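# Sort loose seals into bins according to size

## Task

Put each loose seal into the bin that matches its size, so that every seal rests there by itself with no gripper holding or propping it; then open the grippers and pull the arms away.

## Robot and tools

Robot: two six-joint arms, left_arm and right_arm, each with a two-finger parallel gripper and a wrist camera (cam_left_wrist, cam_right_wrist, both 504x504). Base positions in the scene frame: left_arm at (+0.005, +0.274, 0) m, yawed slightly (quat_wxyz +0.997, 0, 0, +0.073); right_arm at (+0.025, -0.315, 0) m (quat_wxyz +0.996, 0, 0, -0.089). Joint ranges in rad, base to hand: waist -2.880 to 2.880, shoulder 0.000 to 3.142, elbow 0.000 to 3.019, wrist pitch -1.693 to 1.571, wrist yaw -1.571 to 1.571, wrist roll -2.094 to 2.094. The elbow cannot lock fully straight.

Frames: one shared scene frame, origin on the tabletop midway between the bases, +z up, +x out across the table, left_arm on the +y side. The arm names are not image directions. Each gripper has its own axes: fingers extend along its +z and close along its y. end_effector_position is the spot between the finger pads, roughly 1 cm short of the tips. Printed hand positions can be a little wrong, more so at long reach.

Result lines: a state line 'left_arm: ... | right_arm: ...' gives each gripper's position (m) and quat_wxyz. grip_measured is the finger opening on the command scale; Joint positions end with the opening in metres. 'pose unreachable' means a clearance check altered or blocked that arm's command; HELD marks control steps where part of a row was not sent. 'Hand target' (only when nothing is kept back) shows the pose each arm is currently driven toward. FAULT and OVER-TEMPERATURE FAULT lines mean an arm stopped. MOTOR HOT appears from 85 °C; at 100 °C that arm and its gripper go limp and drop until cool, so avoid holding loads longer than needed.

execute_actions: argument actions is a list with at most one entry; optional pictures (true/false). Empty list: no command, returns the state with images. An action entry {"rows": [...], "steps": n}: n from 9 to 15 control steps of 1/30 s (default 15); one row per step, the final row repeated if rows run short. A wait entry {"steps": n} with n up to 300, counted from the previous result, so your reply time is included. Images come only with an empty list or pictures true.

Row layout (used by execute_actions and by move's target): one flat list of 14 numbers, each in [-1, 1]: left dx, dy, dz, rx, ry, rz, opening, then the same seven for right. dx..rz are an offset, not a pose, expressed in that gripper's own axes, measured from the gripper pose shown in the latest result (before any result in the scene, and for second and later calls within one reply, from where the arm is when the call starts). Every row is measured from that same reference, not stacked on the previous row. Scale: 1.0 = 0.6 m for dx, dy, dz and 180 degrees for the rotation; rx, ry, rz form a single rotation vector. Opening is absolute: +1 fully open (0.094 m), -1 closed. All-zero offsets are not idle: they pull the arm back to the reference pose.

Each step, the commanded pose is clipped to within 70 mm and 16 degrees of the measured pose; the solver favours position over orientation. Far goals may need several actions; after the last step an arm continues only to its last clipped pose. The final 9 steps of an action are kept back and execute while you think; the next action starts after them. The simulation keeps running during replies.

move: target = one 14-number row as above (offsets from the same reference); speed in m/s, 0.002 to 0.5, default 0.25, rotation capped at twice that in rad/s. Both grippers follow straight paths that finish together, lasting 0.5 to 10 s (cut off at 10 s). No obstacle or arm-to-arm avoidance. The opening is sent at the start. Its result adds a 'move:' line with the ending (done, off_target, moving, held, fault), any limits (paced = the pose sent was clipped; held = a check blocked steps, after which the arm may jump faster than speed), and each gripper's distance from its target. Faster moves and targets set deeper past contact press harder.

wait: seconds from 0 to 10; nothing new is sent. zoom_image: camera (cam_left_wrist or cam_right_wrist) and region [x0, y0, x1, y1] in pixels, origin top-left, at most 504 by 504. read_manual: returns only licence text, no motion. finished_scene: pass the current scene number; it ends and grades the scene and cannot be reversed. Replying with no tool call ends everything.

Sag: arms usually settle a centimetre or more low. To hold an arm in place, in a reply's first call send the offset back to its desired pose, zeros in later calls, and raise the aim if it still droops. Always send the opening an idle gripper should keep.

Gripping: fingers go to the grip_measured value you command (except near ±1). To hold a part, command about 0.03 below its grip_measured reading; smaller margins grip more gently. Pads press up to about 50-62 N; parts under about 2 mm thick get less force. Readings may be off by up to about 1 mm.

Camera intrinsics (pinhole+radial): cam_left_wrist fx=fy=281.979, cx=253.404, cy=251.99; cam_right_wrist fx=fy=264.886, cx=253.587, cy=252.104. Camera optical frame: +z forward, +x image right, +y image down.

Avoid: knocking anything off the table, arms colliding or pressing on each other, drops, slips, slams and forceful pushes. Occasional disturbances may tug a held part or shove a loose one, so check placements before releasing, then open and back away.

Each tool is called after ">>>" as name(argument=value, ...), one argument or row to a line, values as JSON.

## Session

>>> execute_actions(
  actions=[],
)

Scene clock: 0.00 s of 6900.00 s.
left_arm: end_effector_position=(+0.4428, +0.7638, +0.1718) grip_measured=+1.000 end_effector_quat_wxyz=(+0.218, -0.535, +0.598, +0.556) | right_arm: end_effector_position=(+0.5376, -0.1315, +0.2685) grip_measured=+1.000 end_effector_quat_wxyz=(+0.001, +0.609, -0.758, +0.235)
Joint positions: left_arm=[ 0.451  1.924  1.424 -0.399 -1.197 -0.396  0.094] | right_arm=[ 0.665  1.694  1.686 -1.47   0.465 -0.888  0.094]
Joint velocities: left_arm=[-0.005  0.005 -0.002 -0.002 -0.022  0.007  0.   ] | right_arm=[ 0.005 -0.005 -0.007 -0.007 -0.022 -0.037  0.   ]
Hand target (left_arm): +0.448, +0.767, +0.181; +0.227, -0.539, +0.592, +0.555
Hand target (right_arm): +0.543, -0.129, +0.287; +0.019, -0.604, +0.760, -0.239

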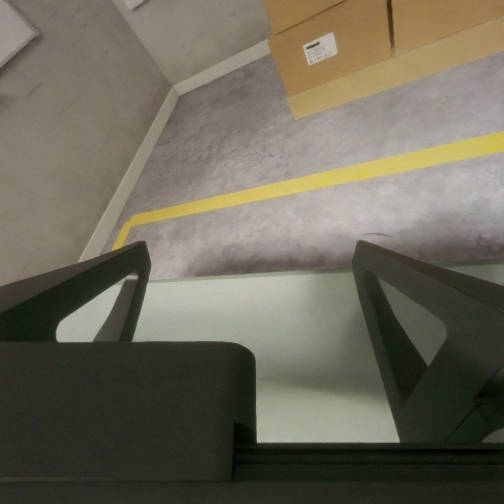

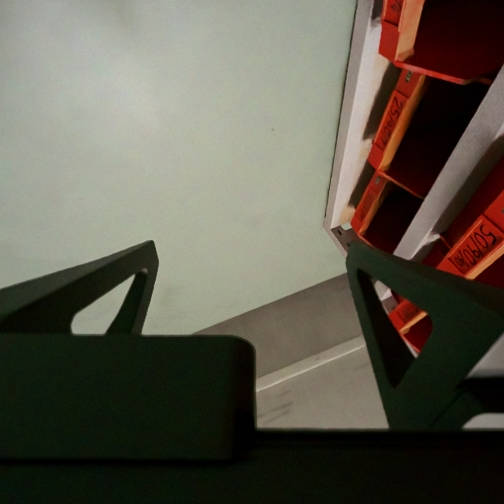

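>>> move(
  target=[0.123,0.523,-0.79,0.504,0.017,0.246,1,0.262,0.283,-0.2375,-0.026,-0.164,0.459,1],
  speed=0.35,
)

Scene clock: 4.53 s of 6900.00 s.
left_arm: end_effector_position=(+0.2971, +0.2596, +0.3624) grip_measured=+1.000 end_effector_quat_wxyz=(+0.285, -0.004, +0.959, -0.002) | right_arm: end_effector_position=(+0.3024, -0.2044, +0.3899) grip_measured=+1.000 end_effector_quat_wxyz=(+0.311, -0.001, +0.951, +0.003)
Joint positions: left_arm=[-0.216  0.77   1.105 -1.329 -0.038 -0.069  0.094] | right_arm=[ 0.738  0.816  1.187 -1.383  0.313  0.467  0.094]
Joint velocities: left_arm=[-0.015 -0.005 -0.002 -0.002 -0.066  0.051  0.   ] | right_arm=[ 0.005 -0.005 -0.027  0.002 -0.037  0.007  0.   ]
Hand target (left_arm): +0.295, +0.258, +0.386; +0.304, -0.006, +0.953, -0.005
Hand target (right_arm): +0.301, -0.202, +0.384; +0.304, +0.001, +0.953, +0.002
Off the commanded pose (left_arm): 0.021 m, 3 deg.
Off the commanded pose (right_arm): 0.011 m, 1 deg.
Kept back: nothing.
move: off_target (left_arm, right_arm)

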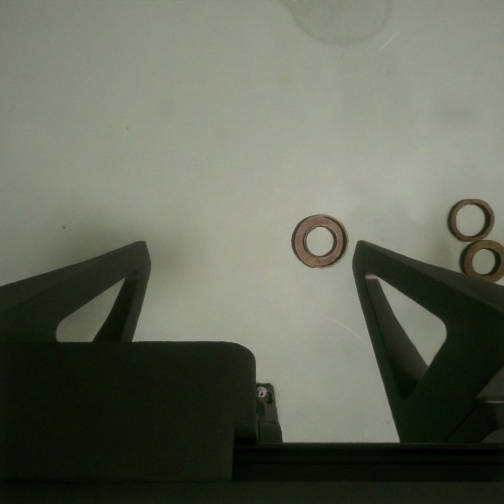

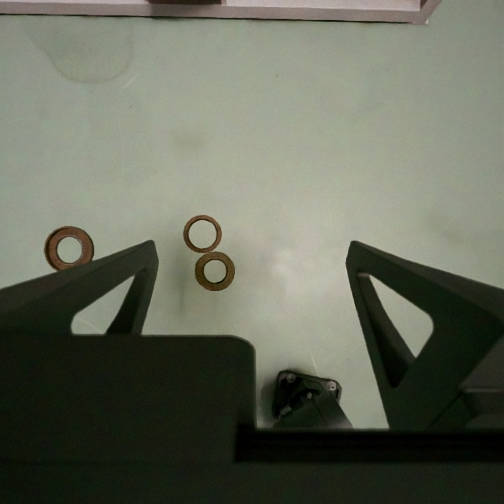

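>>> zoom_image(
  camera="cam_right_wrist",
  region=[30, 190, 250, 310],
)

Region (30, 190, 250, 310) of cam_right_wrist's 504x504 image, scaled by 2.291, with more detail than that image has; it fills the top 275 rows of this view, and the rest is white.

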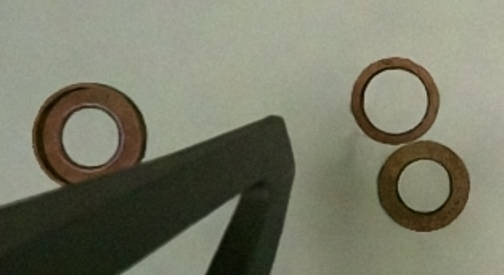

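>>> move(
  target=[-0.043,-0.016,0.31,0,-0.316,0,1,0.008,-0.077,0.345,0,-0.299,0,1],
  speed=0.35,
)

Scene clock: 8.60 s of 6900.00 s.
left_arm: end_effector_position=(+0.4199, +0.2506, +0.2174) grip_measured=+1.000 end_effector_quat_wxyz=(+0.701, -0.014, +0.713, -0.008) | right_arm: end_effector_position=(+0.4212, -0.2467, +0.2158) grip_measured=+1.000 end_effector_quat_wxyz=(+0.700, +0.000, +0.714, +0.014)
Joint positions: left_arm=[-0.247  1.084  0.281  0.785 -0.11  -0.034  0.094] | right_arm=[0.463 1.044 0.256 0.766 0.267 0.026 0.094]
Joint velocities: left_arm=[-0.005 -0.015  0.007 -0.012 -0.007 -0.037  0.   ] | right_arm=[-0.005 -0.015 -0.012  0.017  0.007  0.037  0.   ]
Hand target (left_arm): +0.420, +0.247, +0.221; +0.706, -0.009, +0.708, -0.009
Hand target (right_arm): +0.420, -0.250, +0.220; +0.707, -0.001, +0.707, +0.008
Off the commanded pose (left_arm): 0.003 m, 2 deg.
Off the commanded pose (right_arm): 0.005 m, 2 deg.
Kept back: nothing.
move: done

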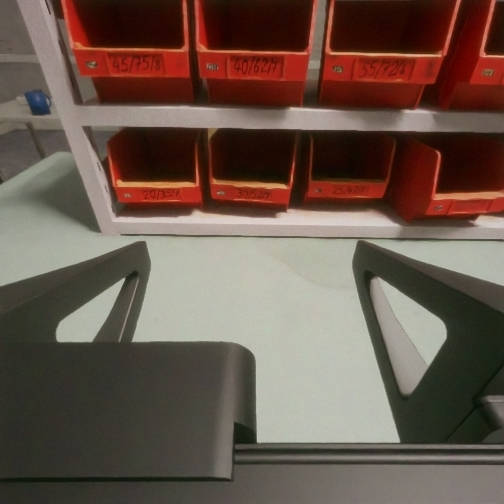

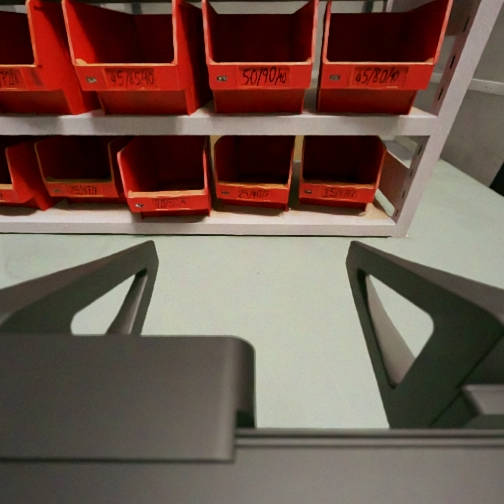

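>>> zoom_image(
  camera="cam_left_wrist",
  region=[50, 0, 504, 250],
)

>>> zoom_image(
  camera="cam_right_wrist",
  region=[0, 0, 470, 250],
)

Region (50, 0, 504, 250) of cam_left_wrist's 504x504 image, scaled by 1.110, with more detail than that image has; it fills the top 278 rows of this view, and the rest is white.

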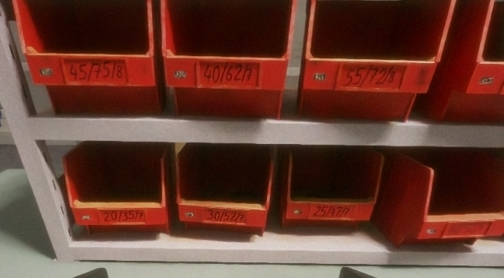

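Region (0, 0, 470, 250) of cam_right_wrist's 504x504 image, scaled by 1.072, with more detail than that image has; it fills the top 268 rows of this view, and the rest is white.

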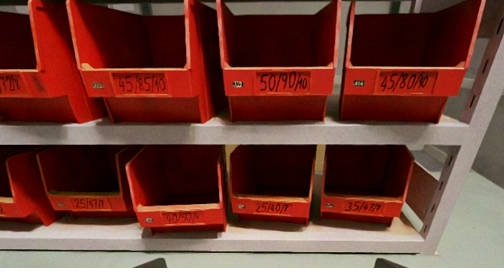

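>>> move(
  target=[-0.133,0.417,-0.117,0,0,0,1,0.226,0.657,-0.118,-0.373,0.388,-0.388,-0.06],
  speed=0.3,
)

Scene clock: 20.63 s of 6900.00 s.
left_arm: end_effector_position=(+0.3465, +0.4899, +0.2795) grip_measured=+1.000 end_effector_quat_wxyz=(+0.696, -0.019, +0.717, -0.015) | right_arm: end_effector_position=(+0.3281, +0.1256, +0.0596) grip_measured=-0.059 end_effector_quat_wxyz=(+0.032, +0.695, -0.718, +0.010)
Joint positions: left_arm=[ 0.76   0.994  0.453  0.494  0.9   -0.011  0.094] | right_arm=[ 1.149  1.893  1.452 -1.196  0.006 -0.566  0.044]
Joint velocities: left_arm=[-0.015  0.005  0.002 -0.007  0.007 -0.037  0.   ] | right_arm=[ 0.005  0.015 -0.007  0.012  0.037 -0.037  0.   ]
Hand target (left_arm): +0.352, +0.501, +0.295; +0.700, -0.014, +0.714, -0.007
Hand target (right_arm): +0.339, +0.147, +0.084; +0.004, +0.703, -0.711, +0.002
Off the commanded pose (left_arm): 0.017 m, 1 deg.
Off the commanded pose (right_arm): 0.040 m, 4 deg.
Kept back: nothing.
After step 90, 5.07 s passed at rest.
move: off_target (left_arm, right_arm)

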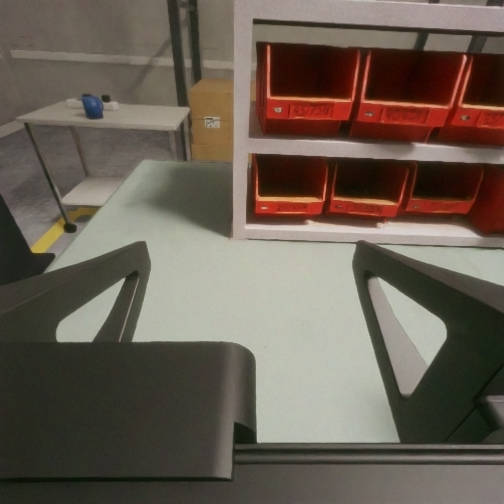

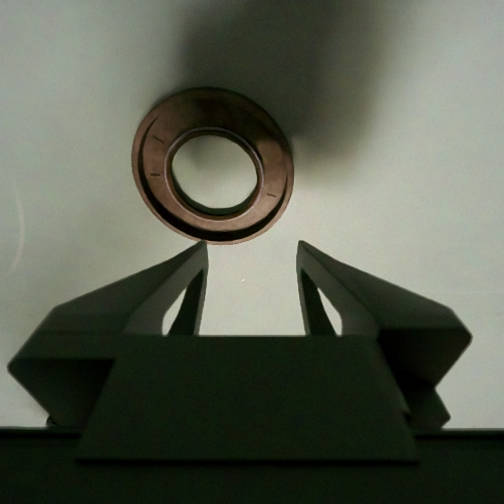

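>>> move(
  target=[0,0,0,0,0,0,1,-0.08,-0.04,-0.007,0.02,-0.038,-0.01,-0.06],
  speed=0.1,
)

Scene clock: 22.60 s of 6900.00 s.
left_arm: end_effector_position=(+0.3465, +0.4899, +0.2795) grip_measured=+1.000 end_effector_quat_wxyz=(+0.696, -0.019, +0.717, -0.015) | right_arm: end_effector_position=(+0.3382, +0.1435, +0.0401) grip_measured=-0.059 end_effector_quat_wxyz=(+0.004, +0.698, -0.716, -0.001)
Joint positions: left_arm=[ 0.76   0.994  0.453  0.494  0.9   -0.011  0.094] | right_arm=[ 1.149  1.929  1.452 -1.101 -0.004 -0.575  0.044]
Joint velocities: left_arm=[-0.024  0.015 -0.002  0.012 -0.037  0.007  0.   ] | right_arm=[-0.005 -0.024  0.002  0.002 -0.066 -0.051  0.   ]
Hand target (left_arm): +0.346, +0.490, +0.279; +0.696, -0.019, +0.717, -0.015
Hand target (right_arm): +0.352, +0.171, +0.061; -0.032, +0.706, -0.707, -0.010
Off the commanded pose (left_arm): 0.000 m, 0 deg.
Off the commanded pose (right_arm): 0.039 m, 4 deg.
Kept back: nothing.
move: off_target (right_arm)

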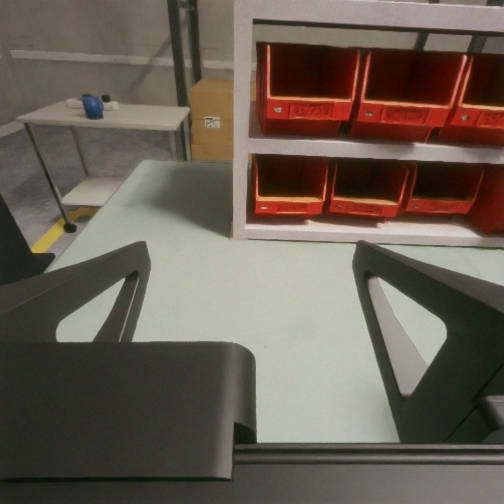

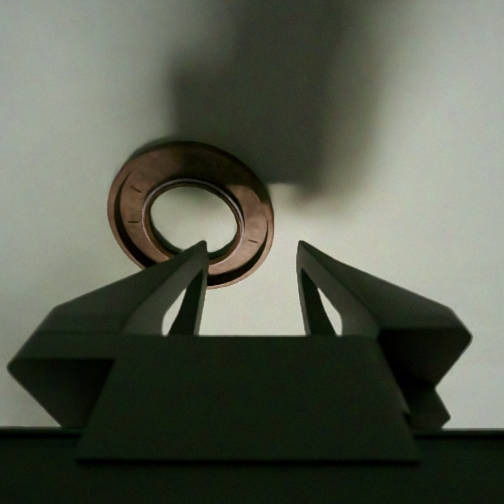

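>>> move(
  target=[0,0,0,0,0,0,1,-0.06,-0.023,-0.005,0.01,-0.02,0,-0.06],
  speed=0.05,
)

Scene clock: 24.33 s of 6900.00 s.
left_arm: end_effector_position=(+0.3465, +0.4899, +0.2795) grip_measured=+1.000 end_effector_quat_wxyz=(+0.696, -0.019, +0.717, -0.015) | right_arm: end_effector_position=(+0.3387, +0.1471, +0.0234) grip_measured=-0.059 end_effector_quat_wxyz=(+0.008, +0.699, -0.715, -0.004)
Joint positions: left_arm=[ 0.76   0.994  0.453  0.494  0.9   -0.011  0.094] | right_arm=[ 1.15   1.96   1.452 -1.076 -0.01  -0.575  0.044]
Joint velocities: left_arm=[-0.024  0.005 -0.012 -0.002  0.051  0.051  0.   ] | right_arm=[-0.015 -0.024  0.012  0.002 -0.007 -0.007  0.   ]
Hand target (left_arm): +0.346, +0.490, +0.279; +0.696, -0.019, +0.717, -0.015
Hand target (right_arm): +0.351, +0.178, +0.044; -0.029, +0.698, -0.715, -0.013
Off the commanded pose (left_arm): 0.000 m, 0 deg.
Off the commanded pose (right_arm): 0.040 m, 4 deg.
Kept back: nothing.
move: off_target (right_arm)

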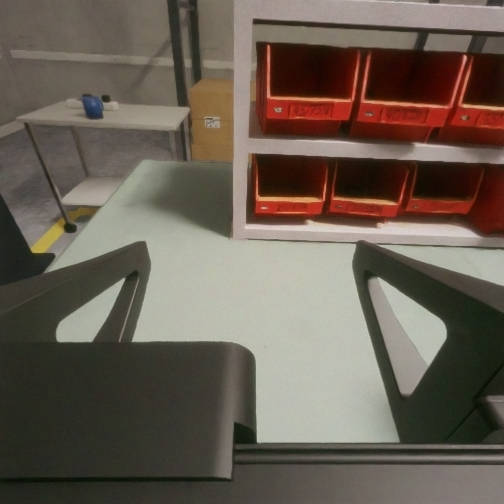

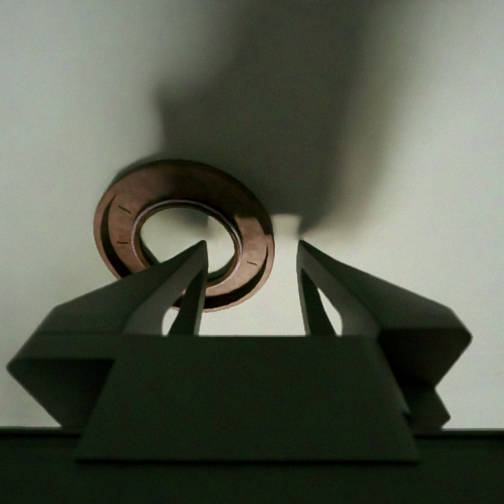

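>>> move(
  target=[0,0,0,0,0,0,1,-0.06,-0.02,-0.021,0.01,-0.02,0,-0.06],
  speed=0.03,
)

Scene clock: 26.47 s of 6900.00 s.
left_arm: end_effector_position=(+0.3465, +0.4899, +0.2795) grip_measured=+1.000 end_effector_quat_wxyz=(+0.696, -0.019, +0.717, -0.015) | right_arm: end_effector_position=(+0.3389, +0.1529, +0.0192) grip_measured=-0.059 end_effector_quat_wxyz=(+0.008, +0.700, -0.714, -0.006)
Joint positions: left_arm=[ 0.76   0.994  0.453  0.494  0.9   -0.011  0.094] | right_arm=[ 1.154  1.976  1.465 -1.073 -0.015 -0.575  0.044]
Joint velocities: left_arm=[ 0.005  0.005 -0.017 -0.002 -0.022 -0.007  0.   ] | right_arm=[-0.005 -0.005  0.007  0.012  0.066 -0.037 -0.001]
Hand target (left_arm): +0.346, +0.490, +0.279; +0.696, -0.019, +0.717, -0.015
Hand target (right_arm): +0.350, +0.181, +0.037; -0.026, +0.699, -0.715, -0.015
Off the commanded pose (left_arm): 0.000 m, 0 deg.
Off the commanded pose (right_arm): 0.037 m, 4 deg.
Kept back: nothing.
move: off_target (right_arm)

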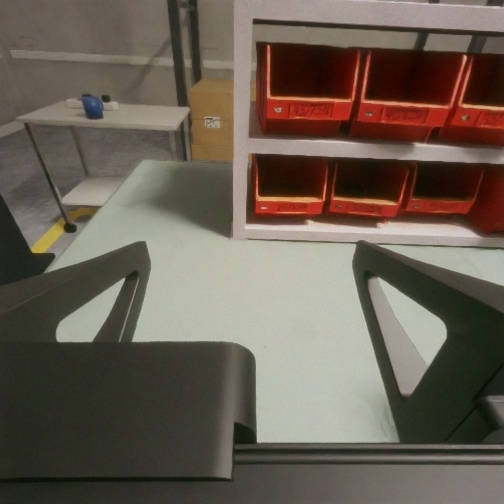

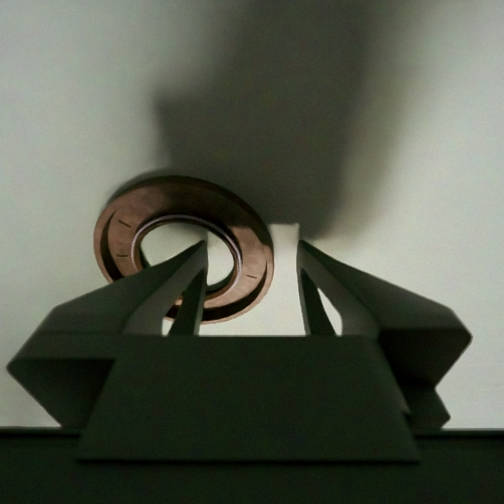

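>>> move(
  target=[0,0,0,0,0,0,1,-0.045,-0.018,-0.018,0.01,-0.02,0,-0.06],
  speed=0.02,
)

Scene clock: 28.77 s of 6900.00 s.
left_arm: end_effector_position=(+0.3465, +0.4899, +0.2795) grip_measured=+1.000 end_effector_quat_wxyz=(+0.696, -0.019, +0.717, -0.015) | right_arm: end_effector_position=(+0.3407, +0.1572, +0.0186) grip_measured=-0.059 end_effector_quat_wxyz=(-0.001, +0.700, -0.714, -0.011)
Joint positions: left_arm=[ 0.76   0.994  0.453  0.494  0.9   -0.011  0.094] | right_arm=[ 1.154  1.977  1.465 -1.054 -0.021 -0.575  0.044]
Joint velocities: left_arm=[-0.015 -0.024  0.002 -0.012  0.007  0.007  0.   ] | right_arm=[-0.015  0.005 -0.017  0.007 -0.081 -0.007 -0.   ]
Hand target (left_arm): +0.346, +0.490, +0.279; +0.696, -0.019, +0.717, -0.015
Hand target (right_arm): +0.349, +0.179, +0.030; -0.026, +0.700, -0.714, -0.018
Off the commanded pose (left_arm): 0.000 m, 0 deg.
Off the commanded pose (right_arm): 0.027 m, 3 deg.
Kept back: nothing.
move: off_target (right_arm)

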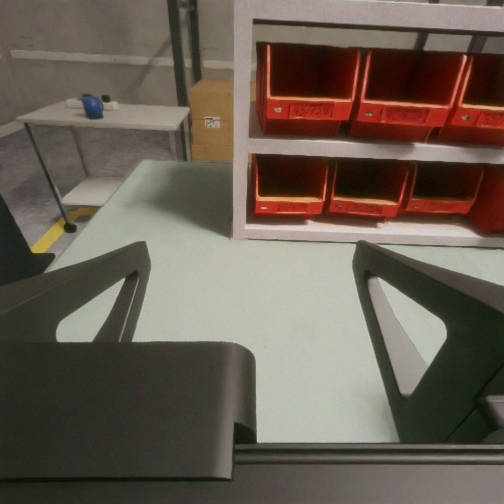

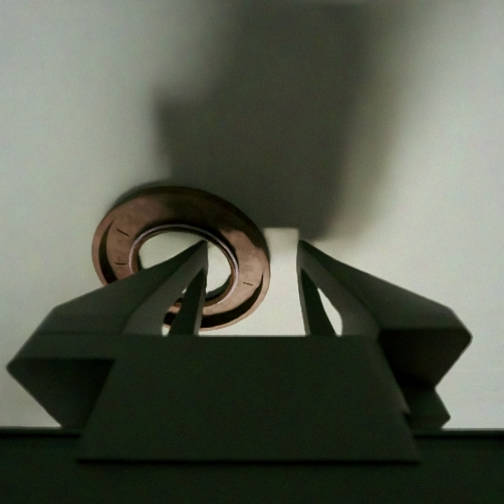

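>>> move(
  target=[0,0,0,0,0,0,1,-0.02,-0.012,0.0,0.0,-0.01,0,-0.06],
  speed=0.02,
)

Scene clock: 30.10 s of 6900.00 s.
left_arm: end_effector_position=(+0.3465, +0.4899, +0.2795) grip_measured=+1.000 end_effector_quat_wxyz=(+0.696, -0.019, +0.717, -0.015) | right_arm: end_effector_position=(+0.3384, +0.1581, +0.0151) grip_measured=-0.059 end_effector_quat_wxyz=(+0.003, +0.700, -0.714, -0.017)
Joint positions: left_arm=[ 0.76   0.994  0.453  0.494  0.9   -0.011  0.094] | right_arm=[ 1.154  1.984  1.465 -1.052 -0.035 -0.575  0.044]
Joint velocities: left_arm=[-0.005 -0.015 -0.002 -0.017 -0.022  0.022  0.   ] | right_arm=[-0.005 -0.005  0.007 -0.002  0.007 -0.066  0.001]
Hand target (left_arm): +0.346, +0.490, +0.279; +0.696, -0.019, +0.717, -0.015
Hand target (right_arm): +0.348, +0.169, +0.019; -0.012, +0.700, -0.714, -0.022
Off the commanded pose (left_arm): 0.000 m, 0 deg.
Off the commanded pose (right_arm): 0.015 m, 2 deg.
Kept back: nothing.
move: off_target (right_arm)

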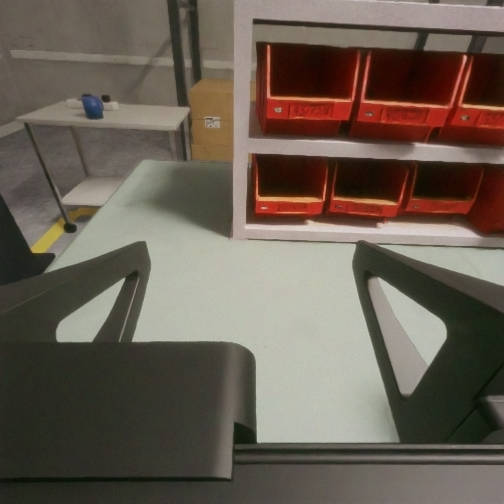

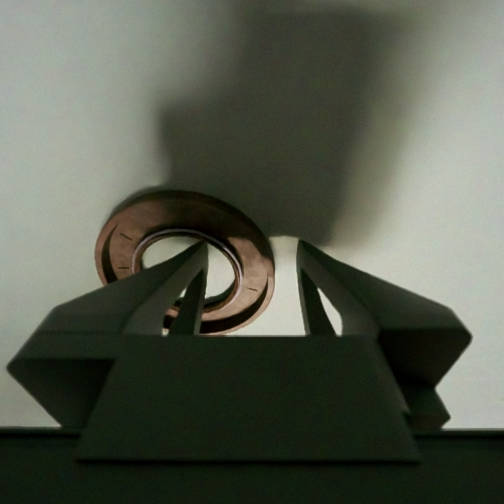

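z=0.015. Close the gripper.

>>> move(
  target=[0,0,0,0,0,0,1,-0.015,-0.012,-0.012,0.0,-0.01,0,-0.6],
  speed=0.02,
)

Scene clock: 31.33 s of 6900.00 s.
left_arm: end_effector_position=(+0.3465, +0.4899, +0.2795) grip_measured=+1.000 end_effector_quat_wxyz=(+0.696, -0.019, +0.717, -0.015) | right_arm: end_effector_position=(+0.3367, +0.1593, +0.0152) grip_measured=-0.586 end_effector_quat_wxyz=(+0.005, +0.700, -0.714, -0.023)
Joint positions: left_arm=[ 0.76   0.994  0.453  0.494  0.9   -0.011  0.094] | right_arm=[ 1.154  1.984  1.465 -1.052 -0.047 -0.575  0.019]
Joint velocities: left_arm=[-0.005 -0.005  0.007  0.012 -0.007 -0.051  0.   ] | right_arm=[-0.005 -0.015  0.002 -0.007 -0.022  0.066 -0.001]
Hand target (left_arm): +0.346, +0.490, +0.279; +0.696, -0.019, +0.717, -0.015
Hand target (right_arm): +0.346, +0.167, +0.022; -0.008, +0.700, -0.714, -0.028
Off the commanded pose (left_arm): 0.000 m, 0 deg.
Off the commanded pose (right_arm): 0.014 m, 2 deg.
Kept back: nothing.
move: off_target (right_arm)

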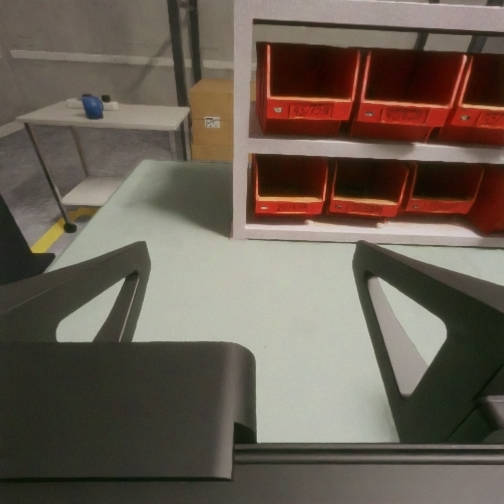

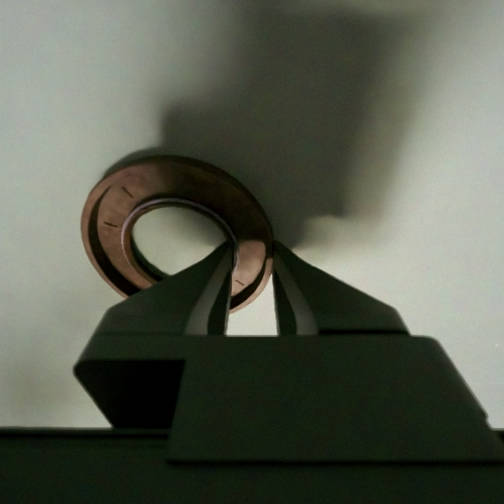

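>>> execute_actions(
  actions=[],
)

Scene clock: 33.57 s of 6900.00 s.
left_arm: end_effector_position=(+0.3465, +0.4899, +0.2795) grip_measured=+1.000 end_effector_quat_wxyz=(+0.696, -0.019, +0.717, -0.015) | right_arm: end_effector_position=(+0.3367, +0.1593, +0.0152) grip_measured=-0.586 end_effector_quat_wxyz=(+0.005, +0.700, -0.714, -0.023)
Joint positions: left_arm=[ 0.76   0.994  0.453  0.494  0.9   -0.011  0.094] | right_arm=[ 1.154  1.984  1.465 -1.052 -0.047 -0.575  0.019]
Joint velocities: left_arm=[ 0.005 -0.005  0.002 -0.012  0.007  0.022  0.   ] | right_arm=[ 0.005  0.005  0.002 -0.012 -0.037 -0.051  0.   ]
Hand target (left_arm): +0.346, +0.490, +0.279; +0.696, -0.019, +0.717, -0.015
Hand target (right_arm): +0.346, +0.167, +0.022; -0.008, +0.700, -0.714, -0.028
Off the commanded pose (left_arm): 0.000 m, 0 deg.
Off the commanded pose (right_arm): 0.014 m, 2 deg.
Kept back: nothing.
Steps of this call (steps 1 to 67: nothing new was sent). Readings (end_effector_position):
1: left_arm (+0.3465, +0.4899, +0.2795) | right_arm (+0.3367, +0.1593, +0.0152)
2: left_arm (+0.3465, +0.4899, +0.2795) | right_arm (+0.3367, +0.1593, +0.0152)
4: left_arm (+0.3465, +0.4899, +0.2795) | right_arm (+0.3367, +0.1593, +0.0152)
8: left_arm (+0.3465, +0.4899, +0.2795) | right_arm (+0.3367, +0.1593, +0.0152)
67: the state above

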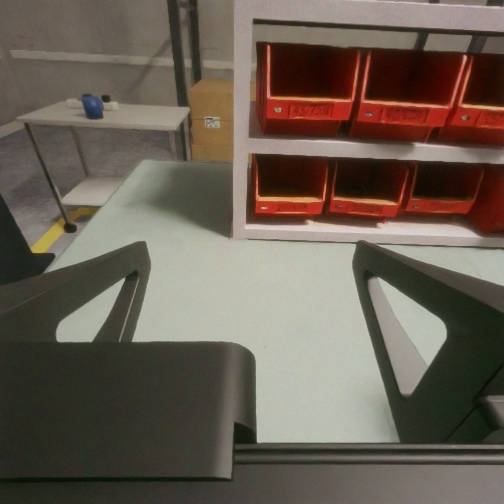

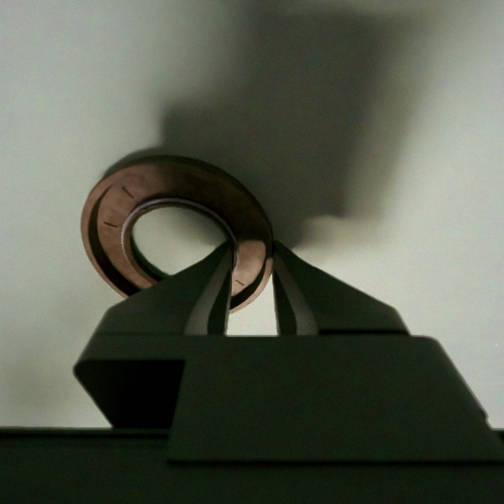

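>>> move(
  target=[0,0,0,0,0,0,1, 0,0,-0.13,0,0,0,-0.62],
  speed=0.15,
)

Scene clock: 34.83 s of 6900.00 s.
left_arm: end_effector_position=(+0.3465, +0.4899, +0.2795) grip_measured=+1.000 end_effector_quat_wxyz=(+0.696, -0.019, +0.717, -0.015) | right_arm: end_effector_position=(+0.3233, +0.1395, +0.0635) grip_measured=-0.598 end_effector_quat_wxyz=(+0.038, +0.699, -0.714, -0.016)
Joint positions: left_arm=[ 0.76   0.994  0.453  0.494  0.9   -0.011  0.094] | right_arm=[ 1.154  1.91   1.488 -1.216 -0.047 -0.575  0.019]
Joint velocities: left_arm=[-0.005  0.005  0.002  0.027  0.007 -0.037  0.   ] | right_arm=[-0.005 -0.015  0.007  0.002  0.066  0.066  0.001]
Hand target (left_arm): +0.346, +0.490, +0.279; +0.696, -0.019, +0.717, -0.015
Hand target (right_arm): +0.339, +0.156, +0.094; +0.004, +0.700, -0.714, -0.023
Off the commanded pose (left_arm): 0.000 m, 0 deg.
Off the commanded pose (right_arm): 0.038 m, 4 deg.
Kept back: nothing.
move: off_target (right_arm)

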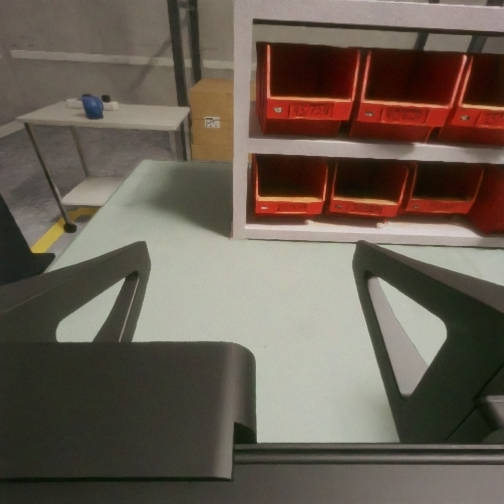

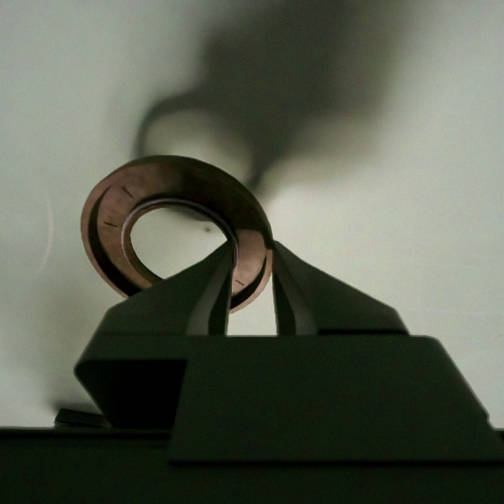

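>>> move(
  target=[0,0,0,0,0,0,1, 0.67,-0.57,-0.57,0.68,0,0,-0.62],
  speed=0.25,
)

Scene clock: 40.57 s of 6900.00 s.
left_arm: end_effector_position=(+0.3465, +0.4899, +0.2795) grip_measured=+1.000 end_effector_quat_wxyz=(+0.696, -0.019, +0.717, -0.015) | right_arm: end_effector_position=(+0.6762, -0.2563, +0.3500) grip_measured=-0.597 end_effector_quat_wxyz=(+0.584, -0.399, +0.384, -0.593)
Joint positions: left_arm=[ 0.76   0.994  0.453  0.494  0.9   -0.011  0.094] | right_arm=[ 0.294  1.687  0.995  1.091  0.096 -1.639  0.019]
Joint velocities: left_arm=[-0.015  0.005  0.007  0.002  0.037 -0.007  0.   ] | right_arm=[-0.005 -0.015 -0.002 -0.002 -0.095  0.081 -0.   ]
Hand target (left_arm): +0.346, +0.490, +0.279; +0.696, -0.019, +0.717, -0.015
Hand target (right_arm): +0.683, -0.257, +0.391; +0.601, -0.370, +0.358, -0.611
Off the commanded pose (left_arm): 0.000 m, 0 deg.
Off the commanded pose (right_arm): 0.041 m, 5 deg.
Kept back: nothing.
move: off_target (right_arm)

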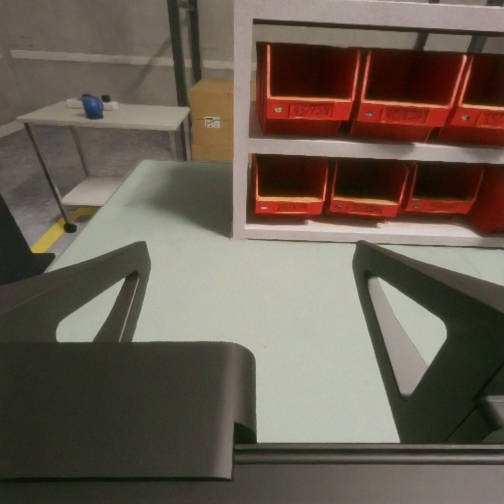

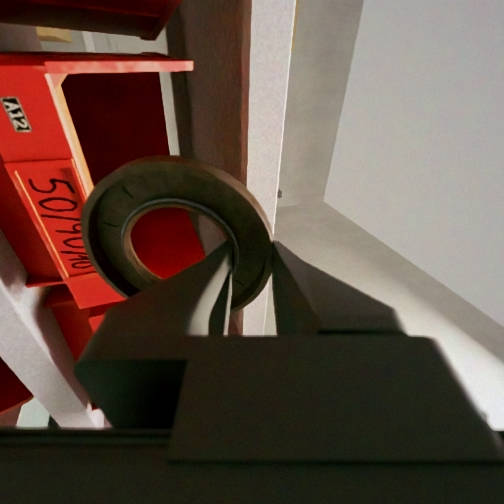

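>>> move(
  target=[0,0,0,0,0,0,1, -0.01,-0.115,0.05,0.05,0,0,-0.62],
  speed=0.1,
)

Scene clock: 43.47 s of 6900.00 s.
left_arm: end_effector_position=(+0.3465, +0.4899, +0.2795) grip_measured=+1.000 end_effector_quat_wxyz=(+0.696, -0.019, +0.717, -0.015) | right_arm: end_effector_position=(+0.6746, -0.2558, +0.3626) grip_measured=-0.597 end_effector_quat_wxyz=(+0.590, -0.389, +0.374, -0.600)
Joint positions: left_arm=[ 0.76   0.994  0.453  0.494  0.9   -0.011  0.094] | right_arm=[ 0.295  1.682  1.005  1.109  0.096 -1.643  0.019]
Joint velocities: left_arm=[-0.015  0.005 -0.002  0.012  0.007 -0.007  0.   ] | right_arm=[-0.015 -0.005 -0.002 -0.017 -0.022  0.022 -0.001]
Hand target (left_arm): +0.346, +0.490, +0.279; +0.696, -0.019, +0.717, -0.015
Hand target (right_arm): +0.672, -0.249, +0.423; +0.614, -0.352, +0.336, -0.621
Off the commanded pose (left_arm): 0.000 m, 0 deg.
Off the commanded pose (right_arm): 0.063 m, 7 deg.
Kept back: nothing.
move: off_target (right_arm)

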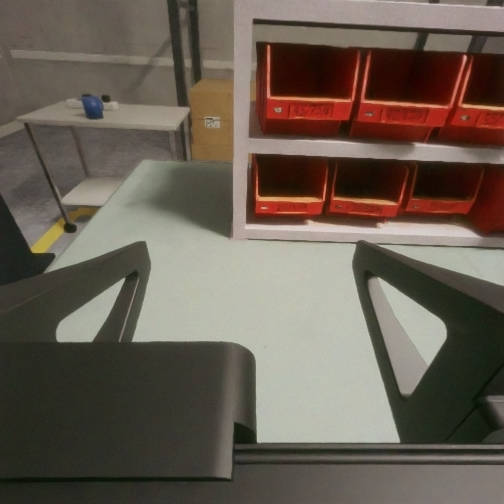

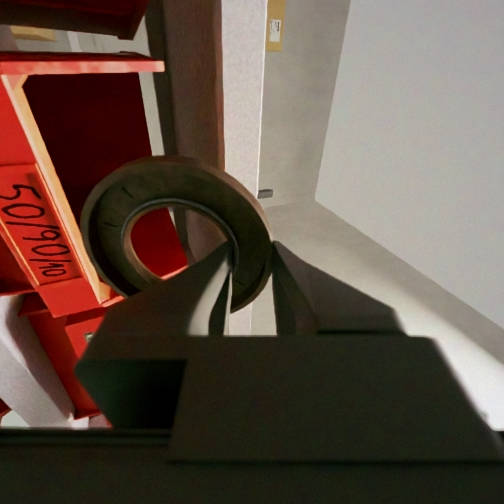

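>>> move(
  target=[0,0,0,0,0,0,1, -0.01,-0.13,0.0,0.03,0,0,-0.62],
  speed=0.1,
)

Scene clock: 45.03 s of 6900.00 s.
left_arm: end_effector_position=(+0.3465, +0.4899, +0.2795) grip_measured=+1.000 end_effector_quat_wxyz=(+0.696, -0.019, +0.717, -0.015) | right_arm: end_effector_position=(+0.6483, -0.2517, +0.4240) grip_measured=-0.597 end_effector_quat_wxyz=(+0.608, -0.362, +0.352, -0.612)
Joint positions: left_arm=[ 0.76   0.994  0.453  0.494  0.9   -0.011  0.094] | right_arm=[ 0.309  1.574  1.005  1.084  0.105 -1.648  0.019]
Joint velocities: left_arm=[-0.005 -0.005 -0.002 -0.002 -0.066  0.007  0.   ] | right_arm=[-0.015 -0.005  0.002 -0.012 -0.11   0.051  0.   ]
Hand target (left_arm): +0.346, +0.490, +0.279; +0.696, -0.019, +0.717, -0.015
Hand target (right_arm): +0.643, -0.247, +0.433; +0.608, -0.362, +0.345, -0.617
Off the commanded pose (left_arm): 0.000 m, 0 deg.
Off the commanded pose (right_arm): 0.012 m, 1 deg.
Kept back: nothing.
move: off_target (right_arm)

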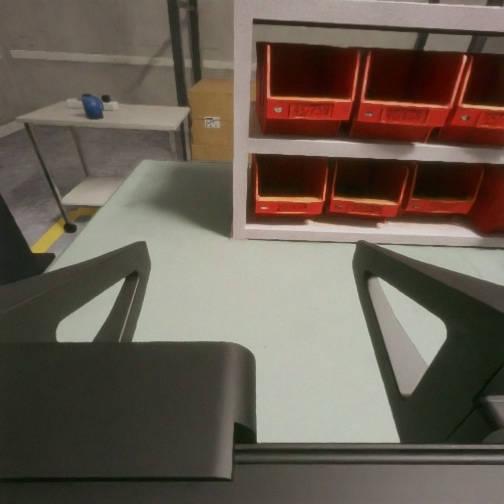

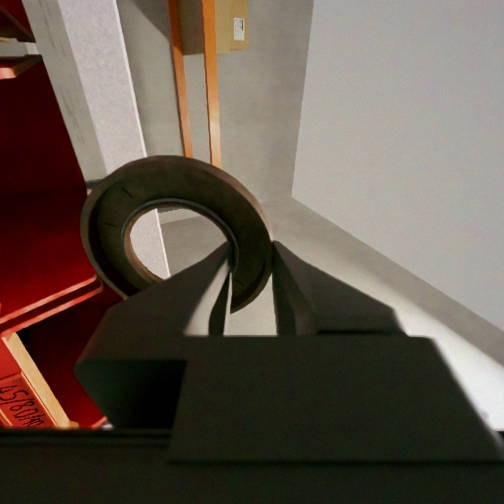

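>>> move(
  target=[0,0,0,0,0,0,1, -0.005,0.11,0.076,0,0,0,-0.62],
  speed=0.08,
)

Scene clock: 47.30 s of 6900.00 s.
left_arm: end_effector_position=(+0.3465, +0.4899, +0.2795) grip_measured=+1.000 end_effector_quat_wxyz=(+0.696, -0.019, +0.717, -0.015) | right_arm: end_effector_position=(+0.7084, -0.2440, +0.3534) grip_measured=-0.597 end_effector_quat_wxyz=(+0.593, -0.391, +0.370, -0.599)
Joint positions: left_arm=[ 0.76   0.994  0.453  0.494  0.9   -0.011  0.094] | right_arm=[ 0.306  1.776  1.104  1.108  0.095 -1.648  0.019]
Joint velocities: left_arm=[ 0.005  0.005 -0.007 -0.022  0.022 -0.022  0.   ] | right_arm=[ 0.005 -0.005 -0.017  0.007  0.066  0.051  0.   ]
Hand target (left_arm): +0.346, +0.490, +0.279; +0.696, -0.019, +0.717, -0.015
Hand target (right_arm): +0.717, -0.250, +0.388; +0.608, -0.362, +0.352, -0.612
Off the commanded pose (left_arm): 0.000 m, 0 deg.
Off the commanded pose (right_arm): 0.038 m, 5 deg.
Kept back: nothing.
move: off_target (right_arm)

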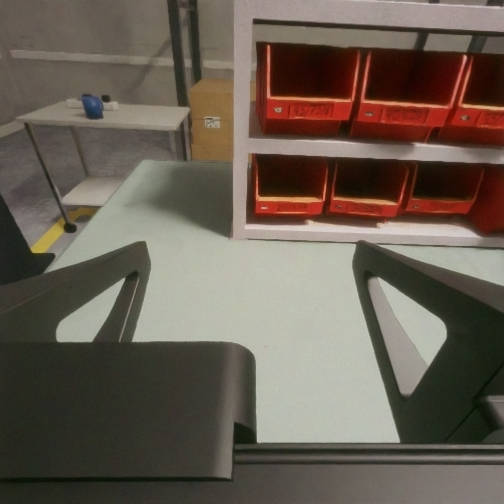

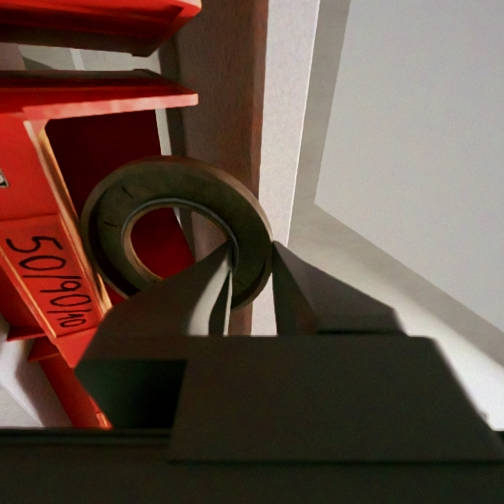

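>>> move(
  target=[0,0,0,0,0,0,1, 0.008,-0.065,0.045,0.045,0,0,-0.62],
  speed=0.06,
)

Scene clock: 49.87 s of 6900.00 s.
left_arm: end_effector_position=(+0.3465, +0.4899, +0.2795) grip_measured=+1.000 end_effector_quat_wxyz=(+0.696, -0.019, +0.717, -0.015) | right_arm: end_effector_position=(+0.7051, -0.2411, +0.3575) grip_measured=-0.597 end_effector_quat_wxyz=(+0.606, -0.382, +0.352, -0.603)
Joint positions: left_arm=[ 0.76   0.994  0.453  0.494  0.9   -0.011  0.094] | right_arm=[ 0.306  1.788  1.104  1.164  0.076 -1.648  0.019]
Joint velocities: left_arm=[ 0.005 -0.005  0.012 -0.022 -0.022 -0.051  0.   ] | right_arm=[-0.005 -0.024 -0.012  0.012 -0.007  0.007 -0.   ]
Hand target (left_arm): +0.346, +0.490, +0.279; +0.696, -0.019, +0.717, -0.015
Hand target (right_arm): +0.712, -0.247, +0.399; +0.619, -0.349, +0.326, -0.623
Off the commanded pose (left_arm): 0.000 m, 0 deg.
Off the commanded pose (right_arm): 0.045 m, 6 deg.
Kept back: nothing.
move: off_target (right_arm)

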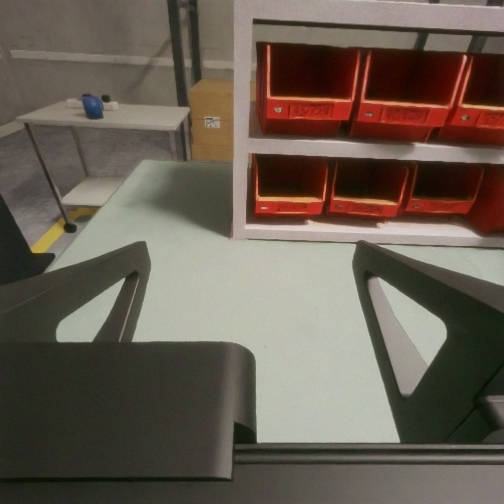

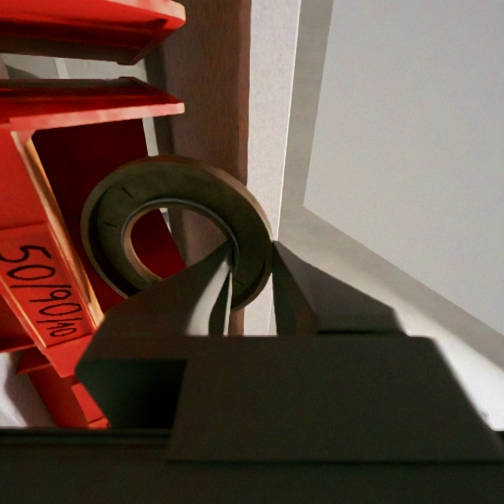

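>>> move(
  target=[0,0,0,0,0,0,1, 0.008,-0.085,0.08,0.03,0,0,-0.62],
  speed=0.06,
)

Scene clock: 52.40 s of 6900.00 s.
left_arm: end_effector_position=(+0.3465, +0.4899, +0.2795) grip_measured=+1.000 end_effector_quat_wxyz=(+0.696, -0.019, +0.717, -0.015) | right_arm: end_effector_position=(+0.7161, -0.2373, +0.3761) grip_measured=-0.597 end_effector_quat_wxyz=(+0.610, -0.382, +0.345, -0.602)
Joint positions: left_arm=[ 0.76   0.994  0.453  0.494  0.9   -0.011  0.094] | right_arm=[ 0.306  1.788  1.158  1.121  0.063 -1.648  0.019]
Joint velocities: left_arm=[ 0.005 -0.015 -0.002  0.012 -0.037 -0.007  0.   ] | right_arm=[-0.005 -0.005 -0.012 -0.002 -0.037  0.007  0.   ]
Hand target (left_arm): +0.346, +0.490, +0.279; +0.696, -0.019, +0.717, -0.015
Hand target (right_arm): +0.720, -0.243, +0.424; +0.623, -0.353, +0.323, -0.619
Off the commanded pose (left_arm): 0.000 m, 0 deg.
Off the commanded pose (right_arm): 0.050 m, 5 deg.
Kept back: nothing.
move: off_target (right_arm)

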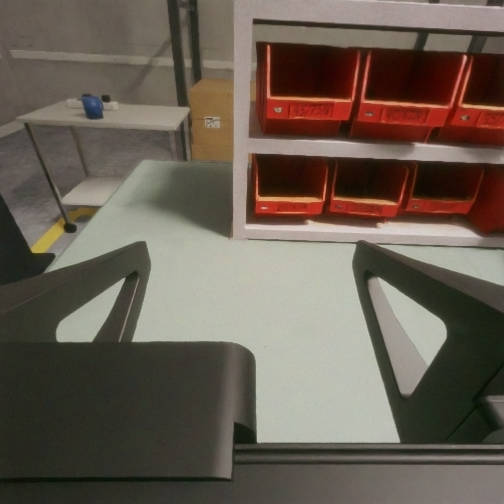

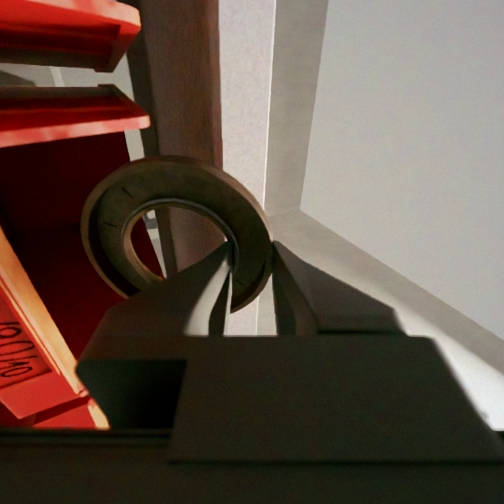

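>>> move(
  target=[0,0,0,0,0,0,1, 0.033,0.04,0.052,0.03,0,0,-0.62],
  speed=0.05,
)

Scene clock: 54.20 s of 6900.00 s.
left_arm: end_effector_position=(+0.3465, +0.4899, +0.2795) grip_measured=+1.000 end_effector_quat_wxyz=(+0.696, -0.019, +0.717, -0.015) | right_arm: end_effector_position=(+0.7458, -0.2512, +0.3285) grip_measured=-0.597 end_effector_quat_wxyz=(+0.608, -0.389, +0.339, -0.604)
Joint positions: left_arm=[ 0.76   0.994  0.453  0.494  0.9   -0.011  0.094] | right_arm=[ 0.272  1.923  1.214  1.198  0.02  -1.647  0.019]
Joint velocities: left_arm=[-0.015  0.015 -0.002  0.012 -0.051 -0.022  0.   ] | right_arm=[ 0.005 -0.015 -0.012  0.002 -0.007  0.007  0.001]
Hand target (left_arm): +0.346, +0.490, +0.279; +0.696, -0.019, +0.717, -0.015
Hand target (right_arm): +0.751, -0.257, +0.369; +0.628, -0.354, +0.316, -0.618
Off the commanded pose (left_arm): 0.000 m, 0 deg.
Off the commanded pose (right_arm): 0.043 m, 6 deg.
Kept back: nothing.
move: off_target (right_arm)

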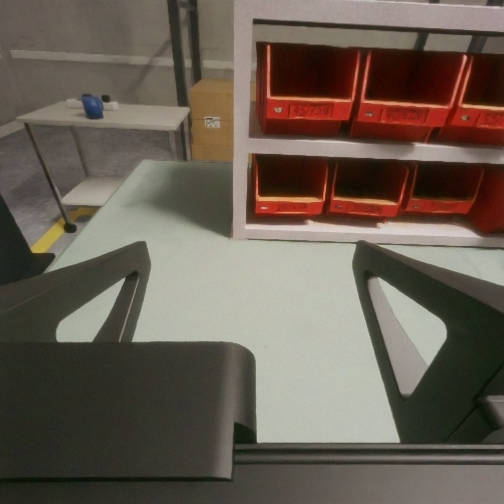

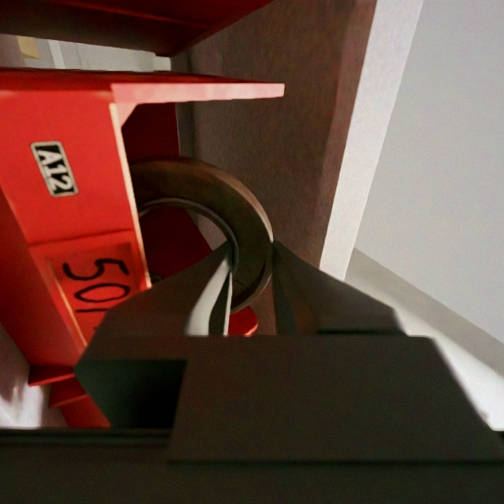

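>>> move(
  target=[0,0,0,0,0,0,1, 0.007,-0.01,0.09,-0.2,0,0,-0.62],
  speed=0.04,
)

Scene clock: 63.00 s of 6900.00 s.
left_arm: end_effector_position=(+0.3465, +0.4899, +0.2795) grip_measured=+1.000 end_effector_quat_wxyz=(+0.696, -0.019, +0.717, -0.015) | right_arm: end_effector_position=(+0.7810, -0.2562, +0.3042) grip_measured=-0.598 end_effector_quat_wxyz=(-0.431, +0.578, -0.522, +0.455)
Joint positions: left_arm=[ 0.76   0.994  0.453  0.494  0.9   -0.011  0.094] | right_arm=[ 0.272  1.761  1.406  0.138  0.069 -1.633  0.019]
Joint velocities: left_arm=[ 0.005 -0.005 -0.007  0.012  0.037 -0.037  0.   ] | right_arm=[-0.015 -0.005 -0.007 -0.012  0.007  0.037 -0.   ]
Hand target (left_arm): +0.346, +0.490, +0.279; +0.696, -0.019, +0.717, -0.015
Hand target (right_arm): +0.787, -0.252, +0.359; -0.457, +0.555, -0.511, +0.471
Off the commanded pose (left_arm): 0.000 m, 0 deg.
Off the commanded pose (right_arm): 0.056 m, 4 deg.
Kept back: nothing.
move: off_target (right_arm)

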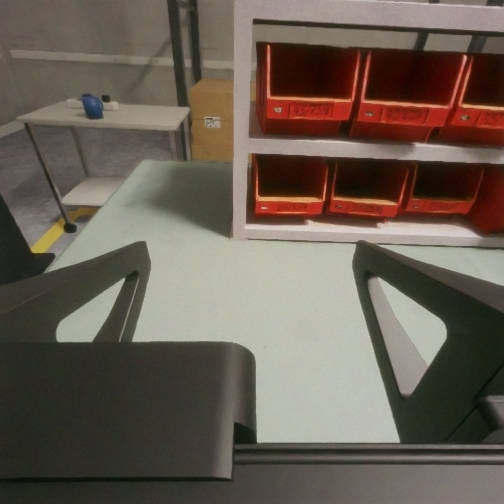

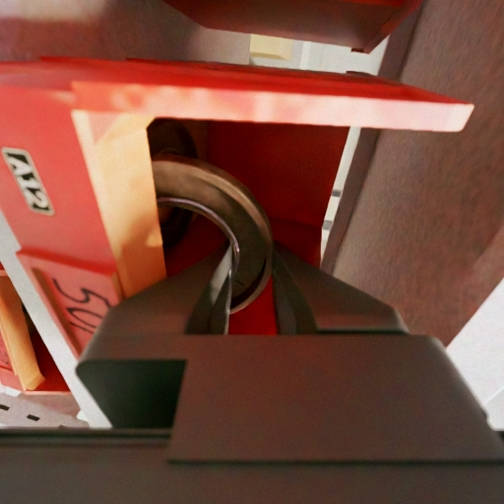

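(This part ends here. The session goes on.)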